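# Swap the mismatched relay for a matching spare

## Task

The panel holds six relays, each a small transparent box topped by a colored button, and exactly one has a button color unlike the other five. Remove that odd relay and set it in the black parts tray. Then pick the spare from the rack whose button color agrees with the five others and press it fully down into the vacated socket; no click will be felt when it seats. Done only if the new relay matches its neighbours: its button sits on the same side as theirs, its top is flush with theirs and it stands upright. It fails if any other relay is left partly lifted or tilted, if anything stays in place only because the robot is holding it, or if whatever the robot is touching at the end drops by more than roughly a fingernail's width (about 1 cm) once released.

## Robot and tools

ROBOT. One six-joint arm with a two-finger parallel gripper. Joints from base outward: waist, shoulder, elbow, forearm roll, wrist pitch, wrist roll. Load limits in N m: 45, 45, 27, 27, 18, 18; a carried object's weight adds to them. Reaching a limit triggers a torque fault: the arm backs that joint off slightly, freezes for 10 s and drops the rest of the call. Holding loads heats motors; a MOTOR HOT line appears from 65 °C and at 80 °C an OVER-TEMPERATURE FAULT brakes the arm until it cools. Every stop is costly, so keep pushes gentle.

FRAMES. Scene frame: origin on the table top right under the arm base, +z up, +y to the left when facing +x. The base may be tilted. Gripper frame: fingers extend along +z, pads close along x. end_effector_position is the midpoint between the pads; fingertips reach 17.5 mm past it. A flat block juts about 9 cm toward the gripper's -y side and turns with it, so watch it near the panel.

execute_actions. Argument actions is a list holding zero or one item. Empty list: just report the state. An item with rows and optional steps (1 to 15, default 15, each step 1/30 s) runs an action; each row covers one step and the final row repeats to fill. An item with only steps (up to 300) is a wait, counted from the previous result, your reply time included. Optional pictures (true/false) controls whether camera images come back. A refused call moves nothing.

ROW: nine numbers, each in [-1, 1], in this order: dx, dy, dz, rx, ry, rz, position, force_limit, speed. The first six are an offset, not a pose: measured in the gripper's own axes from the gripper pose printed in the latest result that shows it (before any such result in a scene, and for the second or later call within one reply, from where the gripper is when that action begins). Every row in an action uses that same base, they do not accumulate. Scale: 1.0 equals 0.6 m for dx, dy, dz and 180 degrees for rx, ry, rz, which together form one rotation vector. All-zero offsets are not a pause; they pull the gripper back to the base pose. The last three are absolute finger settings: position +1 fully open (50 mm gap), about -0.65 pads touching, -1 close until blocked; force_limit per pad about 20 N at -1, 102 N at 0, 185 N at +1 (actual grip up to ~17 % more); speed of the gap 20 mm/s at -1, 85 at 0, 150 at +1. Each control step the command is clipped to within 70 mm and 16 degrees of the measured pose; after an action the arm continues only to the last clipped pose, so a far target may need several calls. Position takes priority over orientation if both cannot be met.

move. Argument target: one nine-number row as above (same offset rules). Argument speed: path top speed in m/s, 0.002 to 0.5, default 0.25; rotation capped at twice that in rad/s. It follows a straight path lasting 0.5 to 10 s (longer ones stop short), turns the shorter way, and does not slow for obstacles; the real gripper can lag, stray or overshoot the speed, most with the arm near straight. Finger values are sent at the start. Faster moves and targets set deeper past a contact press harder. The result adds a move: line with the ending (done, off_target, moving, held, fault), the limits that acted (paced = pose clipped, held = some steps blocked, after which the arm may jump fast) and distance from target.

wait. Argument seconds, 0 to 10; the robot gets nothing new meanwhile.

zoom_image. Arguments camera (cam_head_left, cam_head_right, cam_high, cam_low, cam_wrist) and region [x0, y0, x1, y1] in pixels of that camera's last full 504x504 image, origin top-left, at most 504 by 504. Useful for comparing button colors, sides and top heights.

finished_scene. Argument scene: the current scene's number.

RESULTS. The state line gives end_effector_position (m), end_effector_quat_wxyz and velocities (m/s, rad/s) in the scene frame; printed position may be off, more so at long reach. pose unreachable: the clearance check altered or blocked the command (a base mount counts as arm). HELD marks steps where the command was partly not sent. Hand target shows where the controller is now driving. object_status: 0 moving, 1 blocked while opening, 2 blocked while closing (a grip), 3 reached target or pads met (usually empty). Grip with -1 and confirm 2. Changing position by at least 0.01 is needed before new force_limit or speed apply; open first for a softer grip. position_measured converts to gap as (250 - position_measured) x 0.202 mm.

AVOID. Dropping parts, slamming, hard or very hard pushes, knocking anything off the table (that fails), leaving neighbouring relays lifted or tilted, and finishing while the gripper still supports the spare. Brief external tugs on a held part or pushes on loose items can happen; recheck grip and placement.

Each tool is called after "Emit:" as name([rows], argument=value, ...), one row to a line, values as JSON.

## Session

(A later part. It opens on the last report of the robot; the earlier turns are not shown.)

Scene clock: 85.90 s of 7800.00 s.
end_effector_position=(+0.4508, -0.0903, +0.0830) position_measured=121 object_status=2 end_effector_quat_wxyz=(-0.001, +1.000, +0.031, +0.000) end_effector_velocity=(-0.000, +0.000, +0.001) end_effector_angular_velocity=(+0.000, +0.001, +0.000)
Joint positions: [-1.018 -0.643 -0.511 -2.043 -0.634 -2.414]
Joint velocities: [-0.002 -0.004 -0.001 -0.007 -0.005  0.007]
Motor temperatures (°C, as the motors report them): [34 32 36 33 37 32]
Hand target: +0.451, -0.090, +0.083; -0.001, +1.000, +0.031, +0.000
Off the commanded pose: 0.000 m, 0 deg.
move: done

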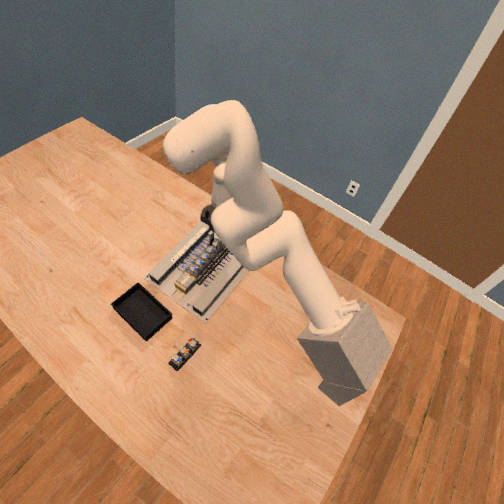

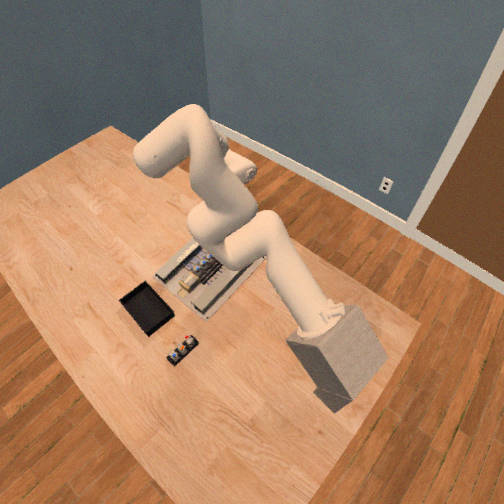

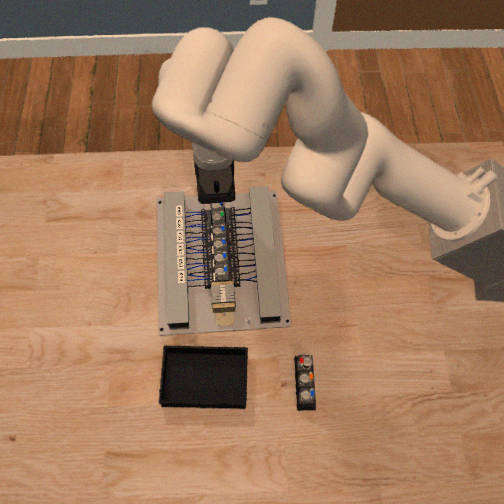

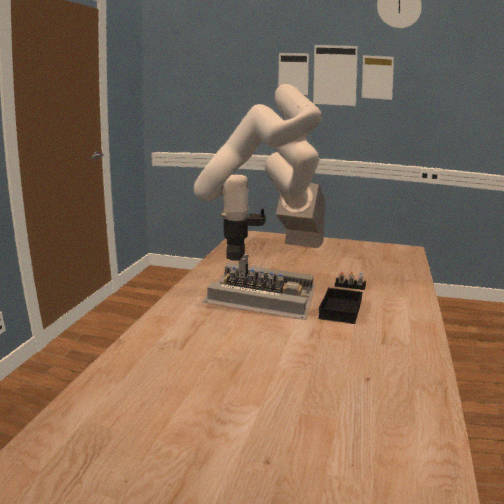

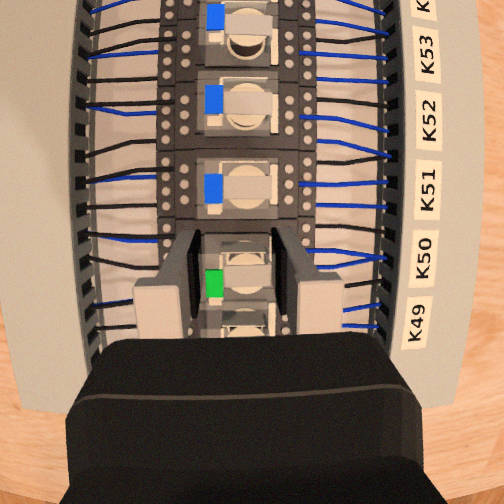

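Emit:
move(target=[0,0,0.021,0,0,0,-1,0.1,-0.7], speed=0.01)

Emit:
move(target=[-0.006,0,-0.003,0,0.035,0,-1,0.1,-0.7], speed=0.04)

Emit:
move(target=[0.003,0,-0.004,0,-0.07,0,-1,0.1,-0.7], speed=0.04)

Emit:
move(target=[-0.003,0,-0.004,0,0.07,0,-1,0.1,-0.7], speed=0.04)

Emit:
move(target=[0.003,0,-0.005,0,-0.07,0,-1,0.1,-0.7], speed=0.04)

Emit:
zoom_image(camera="cam_low", region=[200, 240, 320, 320])

Scene clock: 97.13 s of 7800.00 s.
end_effector_position=(+0.4508, -0.0903, +0.0707) position_measured=121 object_status=2 end_effector_quat_wxyz=(-0.001, +1.000, +0.031, +0.000) end_effector_velocity=(-0.000, -0.000, -0.003) end_effector_angular_velocity=(+0.000, -0.001, +0.000)
Joint positions: [-0.997 -0.606 -0.504 -1.991 -0.598 -2.467]
Joint velocities: [ 0.003  0.009  0.003  0.017  0.007 -0.019]
Motor temperatures (°C, as the motors report them): [34 32 36 33 38 32]
Hand target: +0.451, -0.090, +0.070; -0.001, +1.000, +0.031, +0.000
Off the commanded pose: 0.000 m, 0 deg.
After step 90, 6.73 s passed at rest.
move: done

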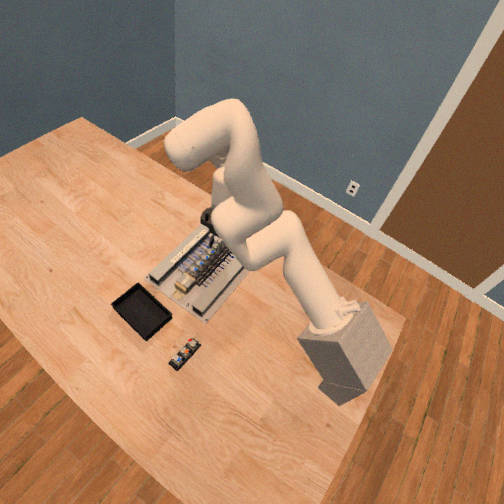

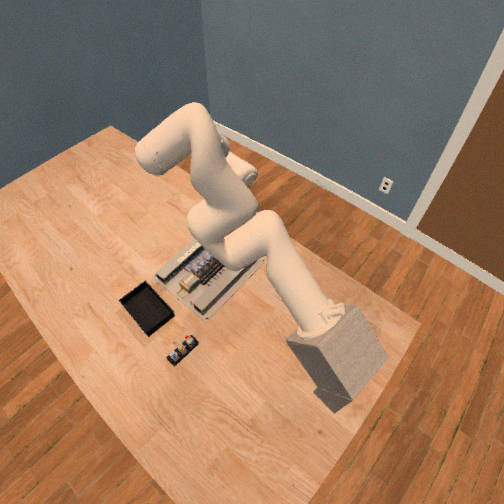

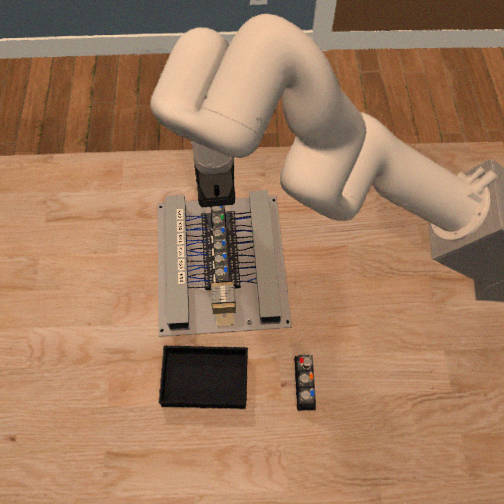

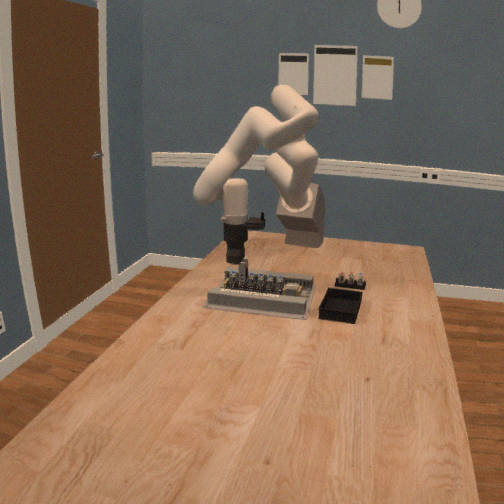

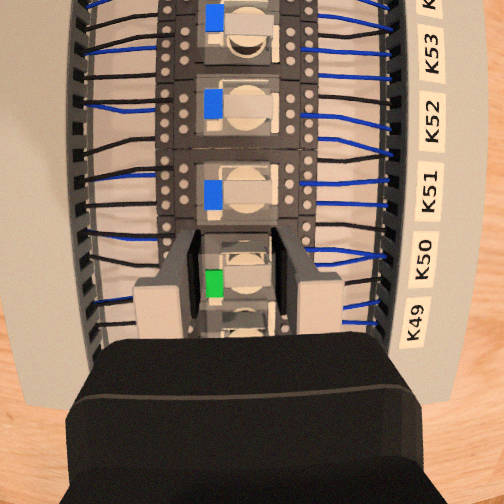

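Scene clock: 98.83 s of 7800.00 s.
end_effector_position=(+0.4475, -0.0910, +0.0725) position_measured=121 object_status=2 end_effector_quat_wxyz=(-0.002, +0.998, +0.031, +0.055) end_effector_velocity=(-0.000, +0.000, -0.000) end_effector_angular_velocity=(+0.003, -0.018, +0.001)
Joint positions: [-1.105 -0.636 -0.323 -1.644 -0.687 -2.892]
Joint velocities: [-0.012  0.003  0.025  0.051 -0.018 -0.064]
Motor temperatures (°C, as the motors report them): [34 32 36 33 38 32]
Hand target: +0.448, -0.091, +0.073; -0.003, +0.998, +0.031, +0.056
Off the commanded pose: 0.001 m, 0 deg.
move: done

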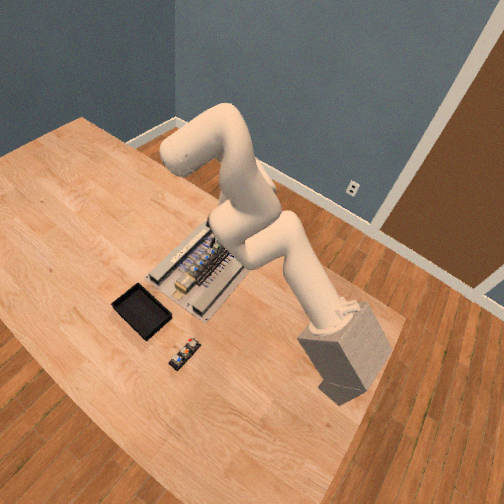

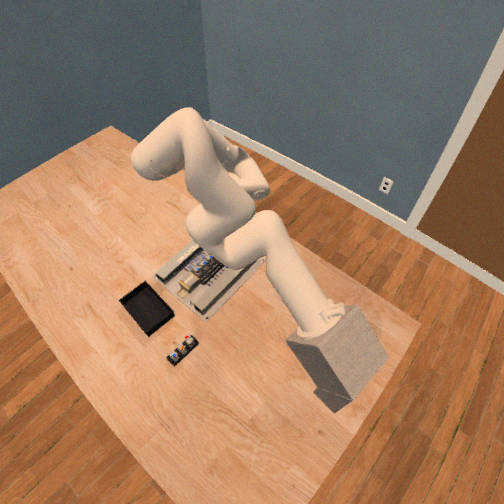

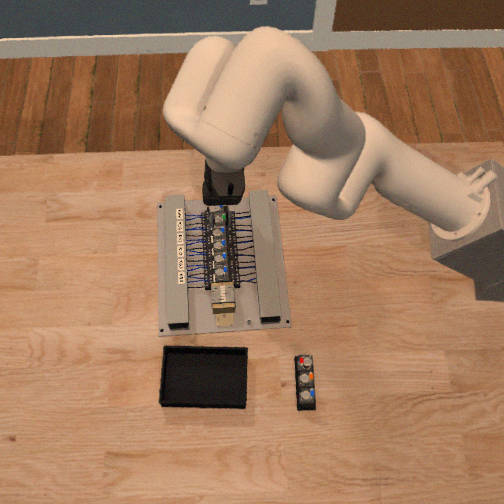

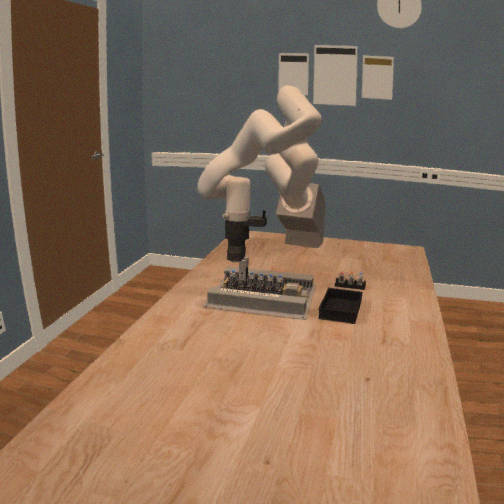

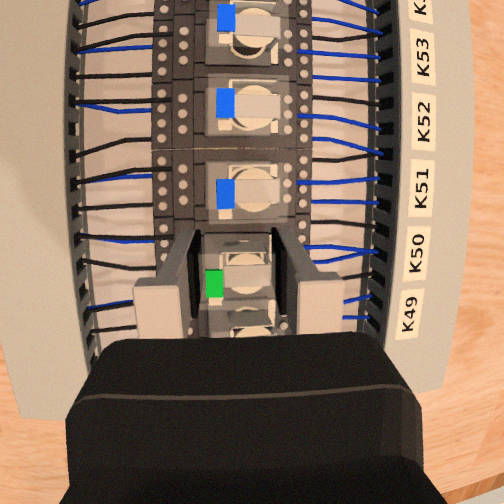

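Scene clock: 101.93 s of 7800.00 s.
end_effector_position=(+0.4485, -0.0908, +0.0750) position_measured=121 object_status=2 end_effector_quat_wxyz=(-0.000, +0.998, +0.031, -0.054) end_effector_velocity=(-0.000, +0.000, +0.000) end_effector_angular_velocity=(-0.009, +0.024, +0.002)
Joint positions: [-0.854 -0.558 -0.684 -2.411 -0.584 -1.97 ]
Joint velocities: [ 0.054  0.009 -0.039 -0.116  0.01   0.143]
Motor temperatures (°C, as the motors report them): [34 32 36 33 38 32]
Hand target: +0.448, -0.091, +0.075; +0.000, +0.998, +0.031, -0.056
Off the commanded pose: 0.001 m, 0 deg.
move: done

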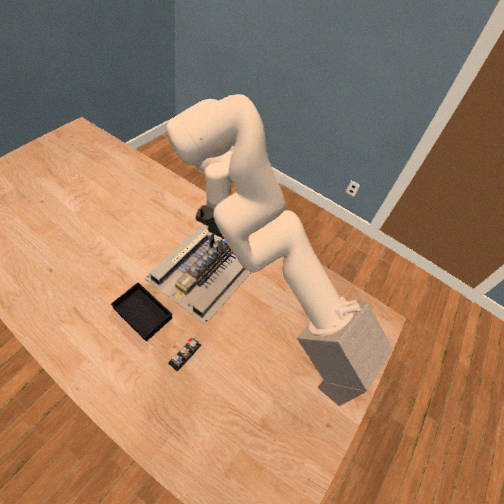

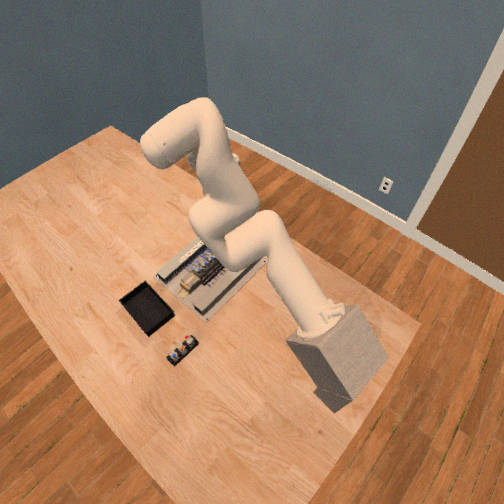

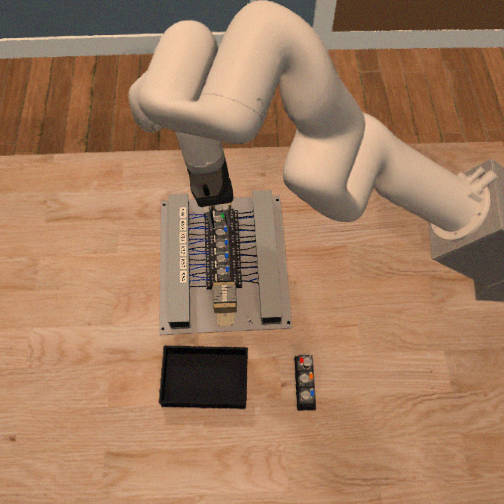

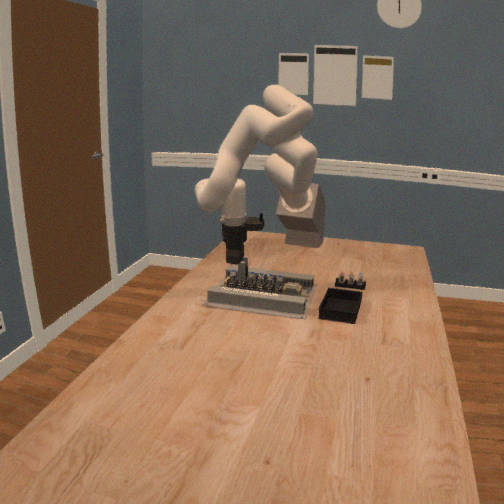

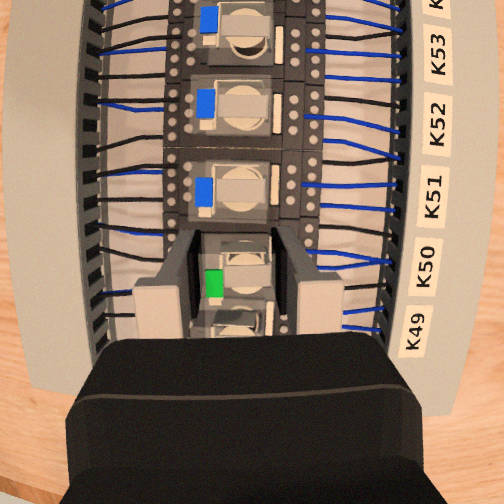

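Scene clock: 104.97 s of 7800.00 s.
end_effector_position=(+0.4477, -0.0914, +0.0777) position_measured=121 object_status=2 end_effector_quat_wxyz=(-0.003, +0.998, +0.031, +0.055) end_effector_velocity=(+0.001, +0.001, +0.000) end_effector_angular_velocity=(+0.004, -0.023, +0.003)
Joint positions: [-1.122 -0.651 -0.327 -1.673 -0.703 -2.865]
Joint velocities: [-0.013  0.002  0.028  0.059 -0.022 -0.073]
Motor temperatures (°C, as the motors report them): [34 32 36 33 38 32]
Hand target: +0.448, -0.091, +0.078; -0.003, +0.998, +0.031, +0.057
Off the commanded pose: 0.001 m, 0 deg.
move: done

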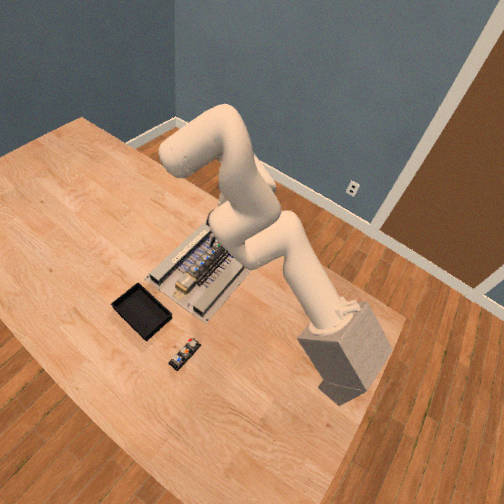

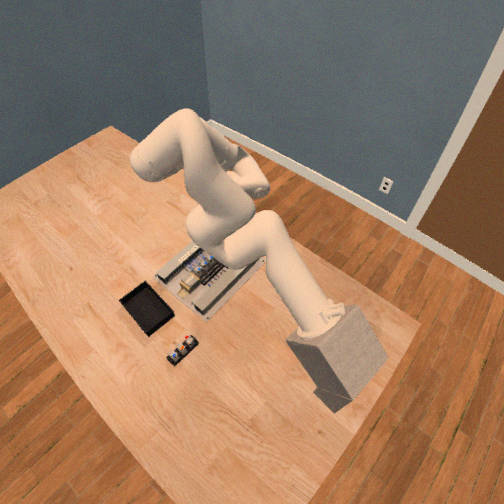

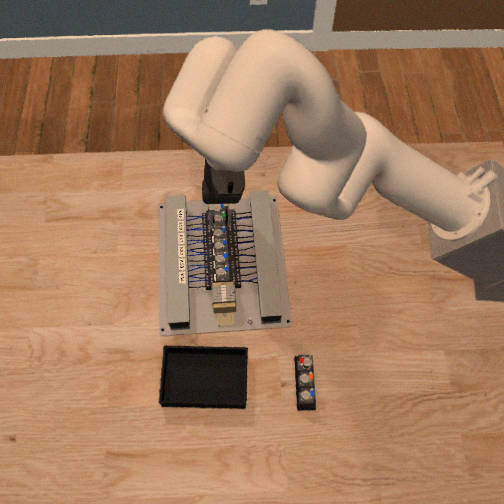

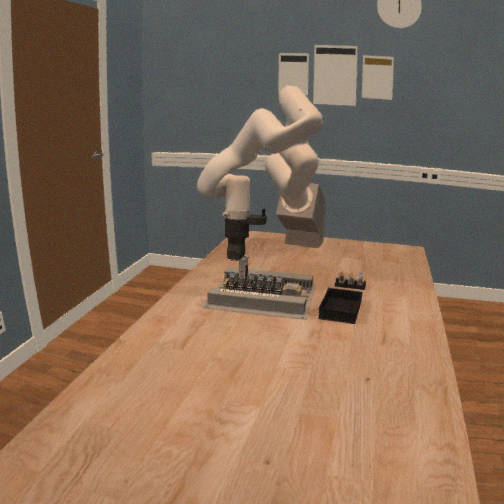

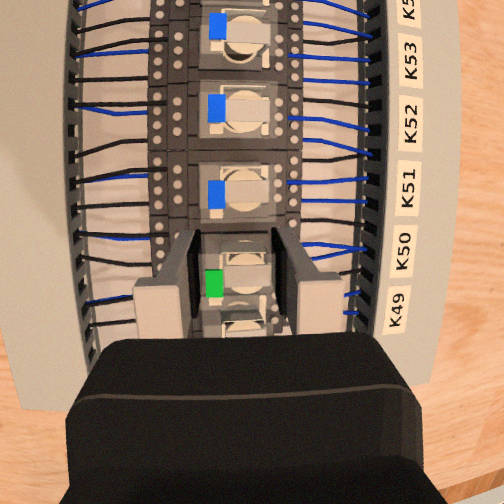

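Scene clock: 108.07 s of 7800.00 s.
end_effector_position=(+0.4485, -0.0911, +0.0807) position_measured=121 object_status=2 end_effector_quat_wxyz=(-0.001, +0.998, +0.031, -0.054) end_effector_velocity=(+0.000, +0.001, +0.000) end_effector_angular_velocity=(-0.008, +0.021, +0.000)
Joint positions: [-0.866 -0.574 -0.682 -2.413 -0.602 -1.971]
Joint velocities: [ 0.051  0.009 -0.036 -0.102  0.01   0.128]
Motor temperatures (°C, as the motors report them): [34 32 36 33 38 32]
Hand target: +0.448, -0.091, +0.081; -0.000, +0.998, +0.030, -0.055
Off the commanded pose: 0.001 m, 0 deg.
move: done

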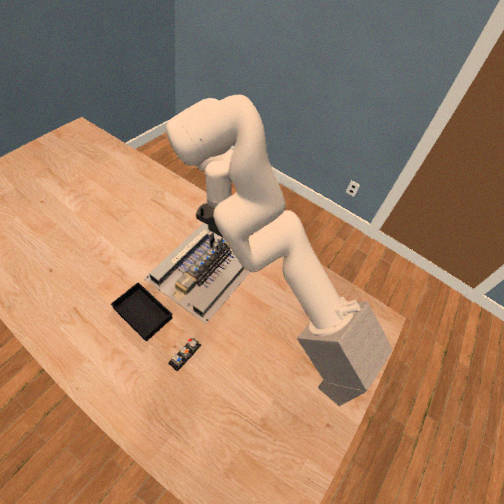

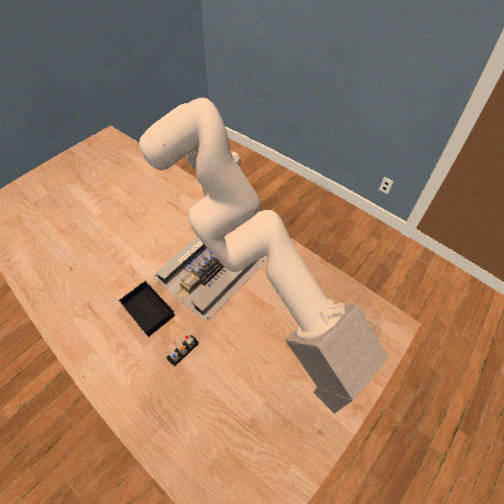

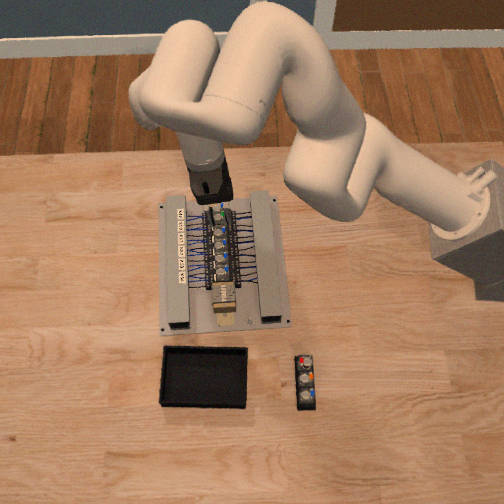

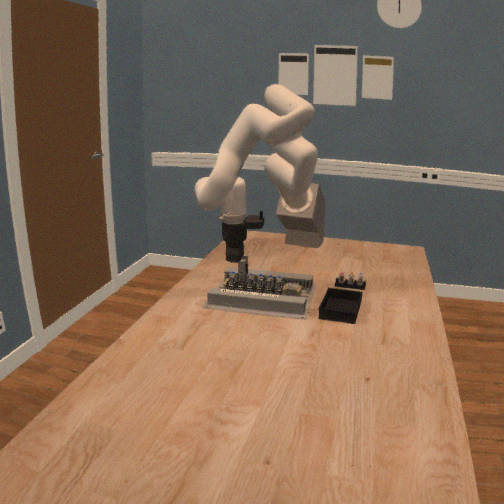

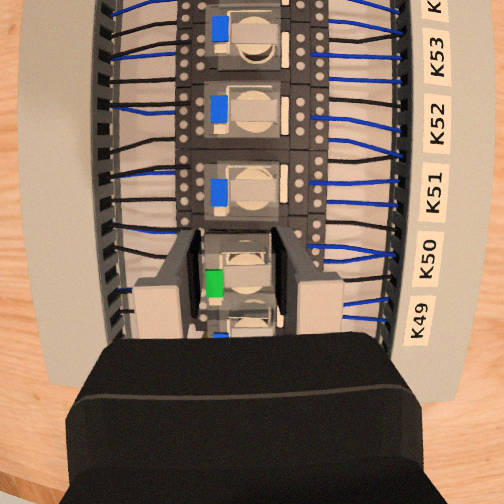

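Region (200, 240, 320, 320) of cam_low's 504x504 image, scaled by 4.200, with more detail than that image has.

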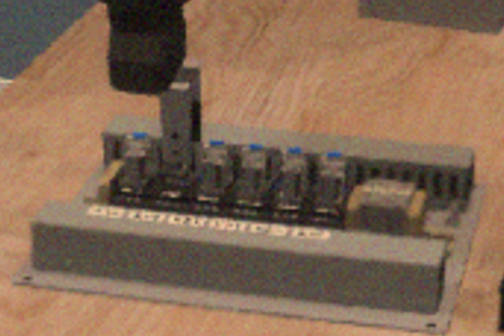

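Emit:
execute_actions(actions=[])

Emit:
move(target=[0,0,-0.06,0,0.011,0,-1,0.1,-0.7], speed=0.006)

Scene clock: 118.97 s of 7800.00 s.
end_effector_position=(+0.4485, -0.0910, +0.0808) position_measured=121 object_status=2 end_effector_quat_wxyz=(-0.000, +0.998, +0.030, -0.055) end_effector_velocity=(+0.000, -0.000, +0.000) end_effector_angular_velocity=(-0.001, -0.001, -0.001)
Joint positions: [-0.859 -0.573 -0.686 -2.427 -0.601 -1.953]
Joint velocities: [-0.001 -0.    -0.    -0.     0.001  0.001]
Motor temperatures (°C, as the motors report them): [34 32 36 33 38 32]
Hand target: +0.448, -0.091, +0.081; -0.000, +0.998, +0.030, -0.055
Off the commanded pose: 0.001 m, 0 deg.
Steps of this call (steps 1 to 90: nothing new was sent; then 7.90 s passed at rest). Readings (end_effector_position | what the end effector reports):
1: (+0.4485, -0.0911, +0.0808) | position_measured=121 object_status=2
2: (+0.4485, -0.0910, +0.0808) | position_measured=121 object_status=2
4: (+0.4485, -0.0910, +0.0808) | position_measured=121 object_status=2
8: (+0.4466, -0.0890, +0.0804) | position_measured=121 object_status=2
90: the state above

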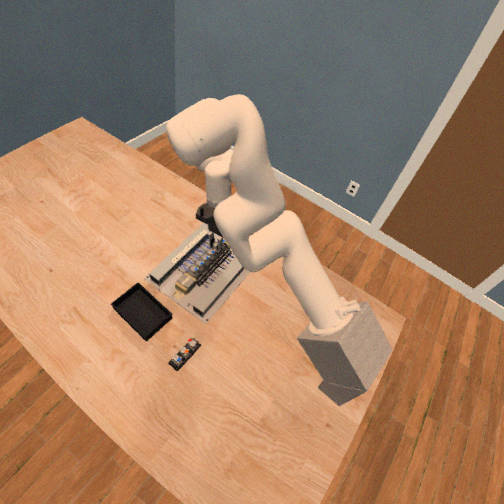

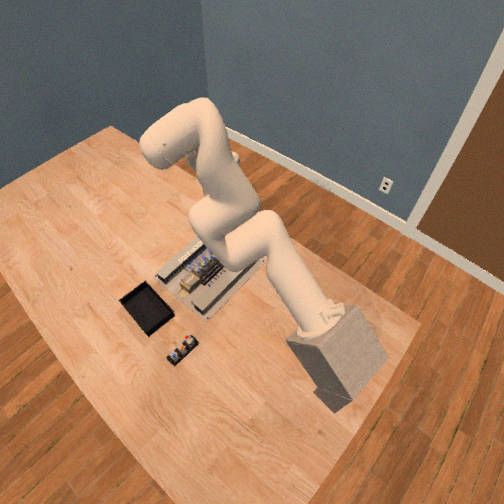

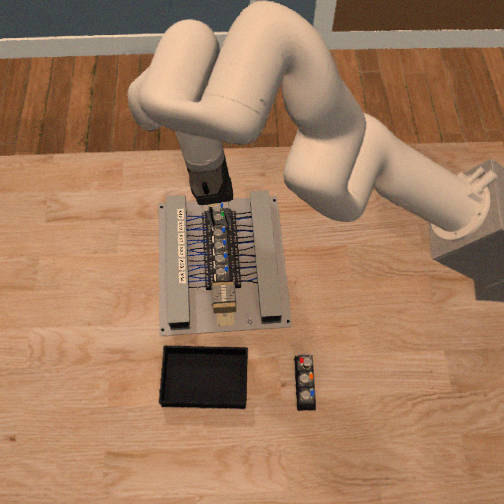

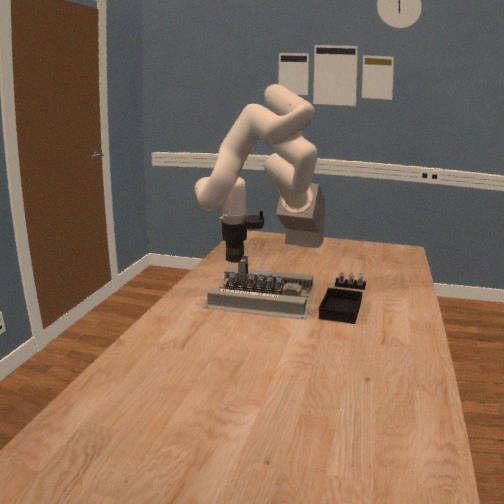

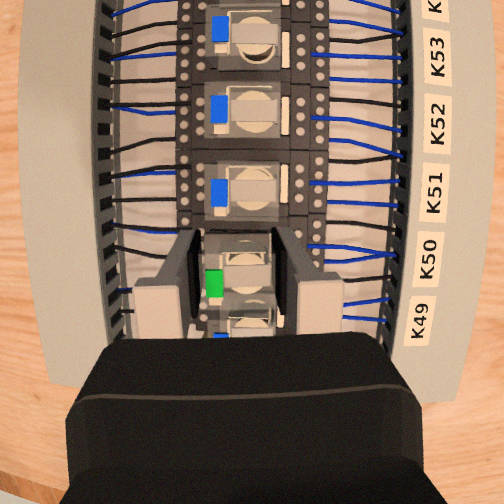

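Scene clock: 125.20 s of 7800.00 s.
end_effector_position=(+0.4525, -0.0908, +0.1164) position_measured=121 object_status=2 end_effector_quat_wxyz=(-0.001, +0.999, +0.031, -0.038) end_effector_velocity=(-0.000, -0.000, +0.002) end_effector_angular_velocity=(+0.000, -0.001, +0.001)
Joint positions: [-0.964 -0.687 -0.651 -2.375 -0.715 -2.03 ]
Joint velocities: [-0.006 -0.005  0.001  0.003 -0.007 -0.005]
Motor temperatures (°C, as the motors report them): [34 32 36 33 38 32]
Hand target: +0.453, -0.091, +0.117; -0.001, +0.999, +0.031, -0.038
Off the commanded pose: 0.000 m, 0 deg.
move: done

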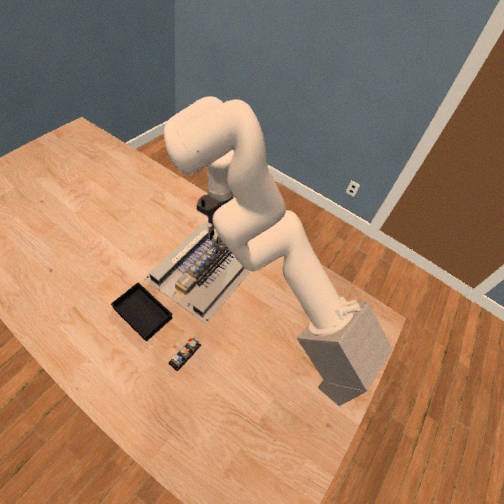

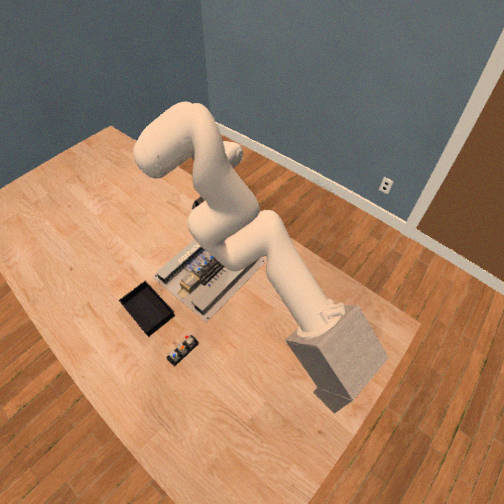

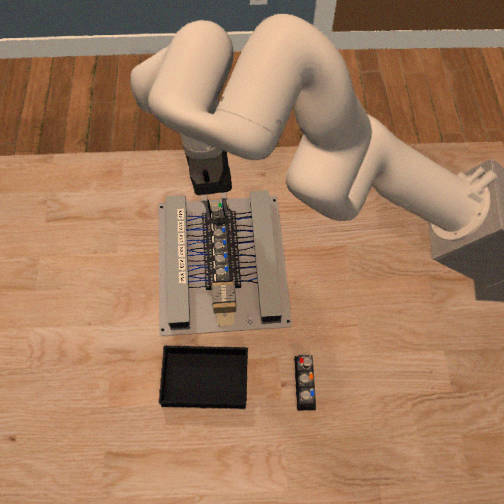

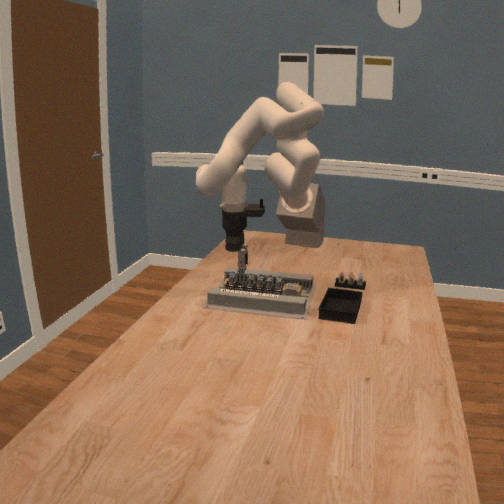

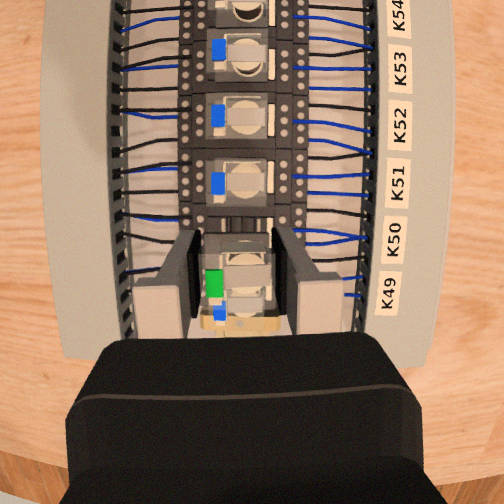

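Emit:
move(target=[0.02,-0.535,-0.07,0,0.024,0,-1,0.1,-0.7], speed=0.06)

Scene clock: 140.47 s of 7800.00 s.
end_effector_position=(+0.4485, +0.2297, +0.1576) position_measured=121 object_status=2 end_effector_quat_wxyz=(+0.001, +1.000, +0.030, -0.001) end_effector_velocity=(-0.001, -0.001, -0.001) end_effector_angular_velocity=(-0.012, -0.010, -0.005)
Joint positions: [ 1.062 -0.185 -0.822 -4.245 -1.122  1.006]
Joint velocities: [ 0.007  0.011  0.007 -0.012 -0.011  0.029]
Motor temperatures (°C, as the motors report them): [34 32 36 33 38 32]
Hand target: +0.448, +0.230, +0.157; +0.001, +1.000, +0.030, -0.001
Off the commanded pose: 0.001 m, 0 deg.
After step 90, 3.73 s passed at rest.
move: done; limits=paced

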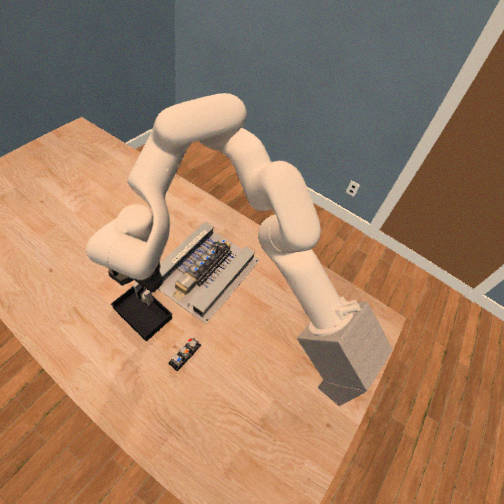

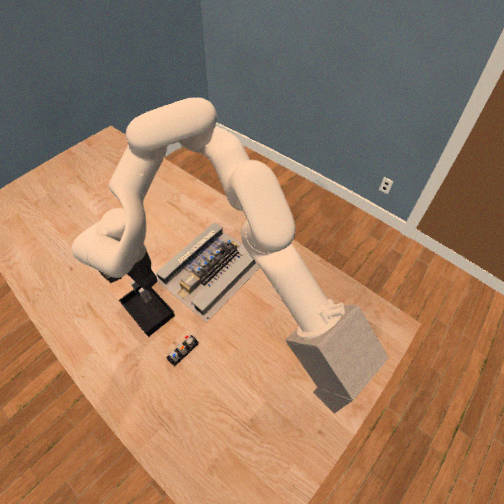

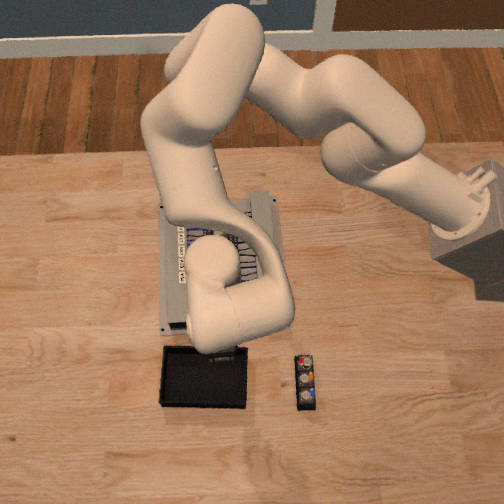

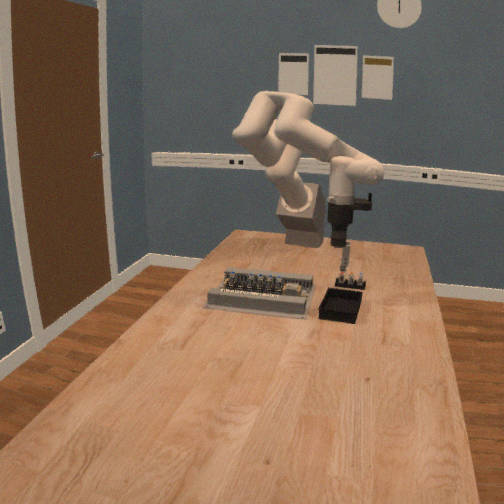

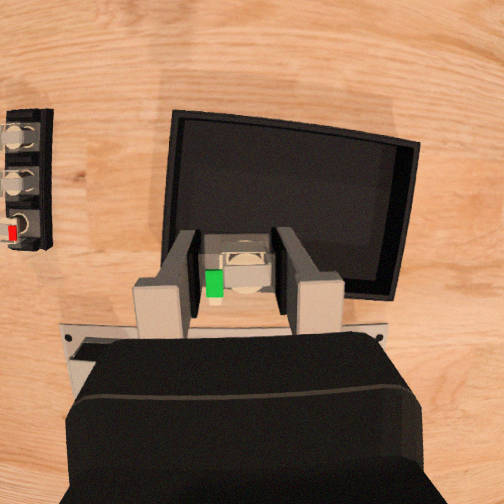

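Emit:
move(target=[0.06,-0.035,0.12,0,0,0,-1,0.1,-0.7], speed=0.03)

Scene clock: 149.23 s of 7800.00 s.
end_effector_position=(+0.4829, +0.2528, +0.0857) position_measured=121 object_status=2 end_effector_quat_wxyz=(+0.001, +1.000, +0.030, -0.001) end_effector_velocity=(+0.001, +0.001, -0.002) end_effector_angular_velocity=(+0.001, -0.000, -0.000)
Joint positions: [ 0.871 -0.004 -0.981 -4.322 -0.966  0.953]
Joint velocities: [-0.005  0.006 -0.007 -0.002  0.004 -0.002]
Motor temperatures (°C, as the motors report them): [34 32 36 33 37 32]
Hand target: +0.483, +0.253, +0.085; +0.001, +1.000, +0.030, -0.001
Off the commanded pose: 0.000 m, 0 deg.
After step 90, 2.63 s passed at rest.
move: done

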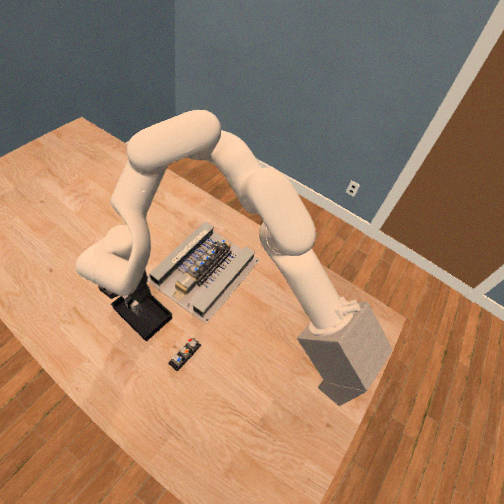

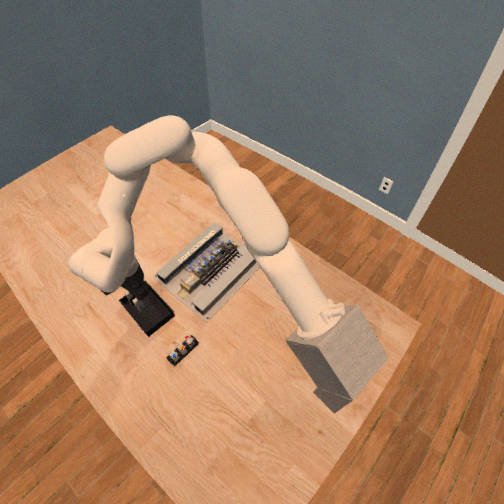

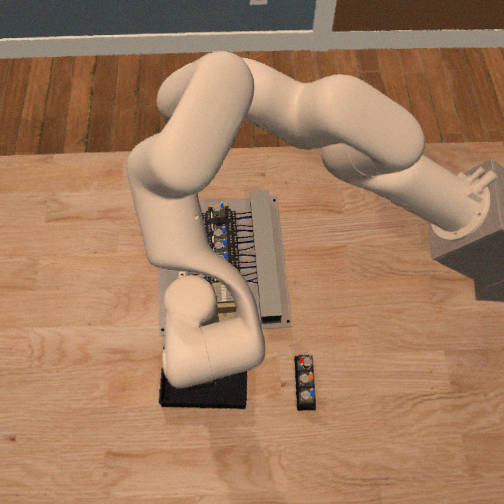

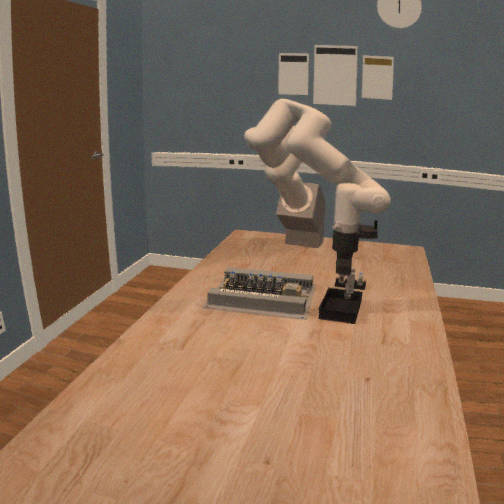

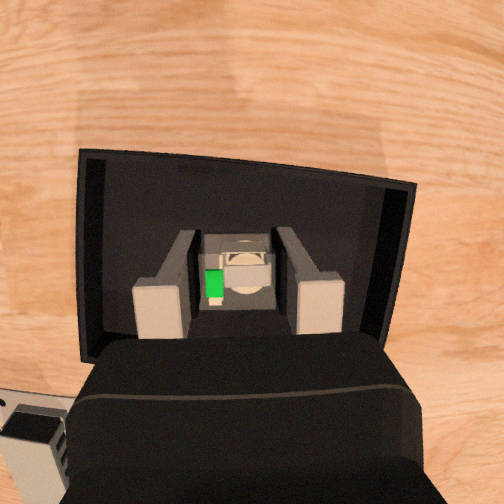

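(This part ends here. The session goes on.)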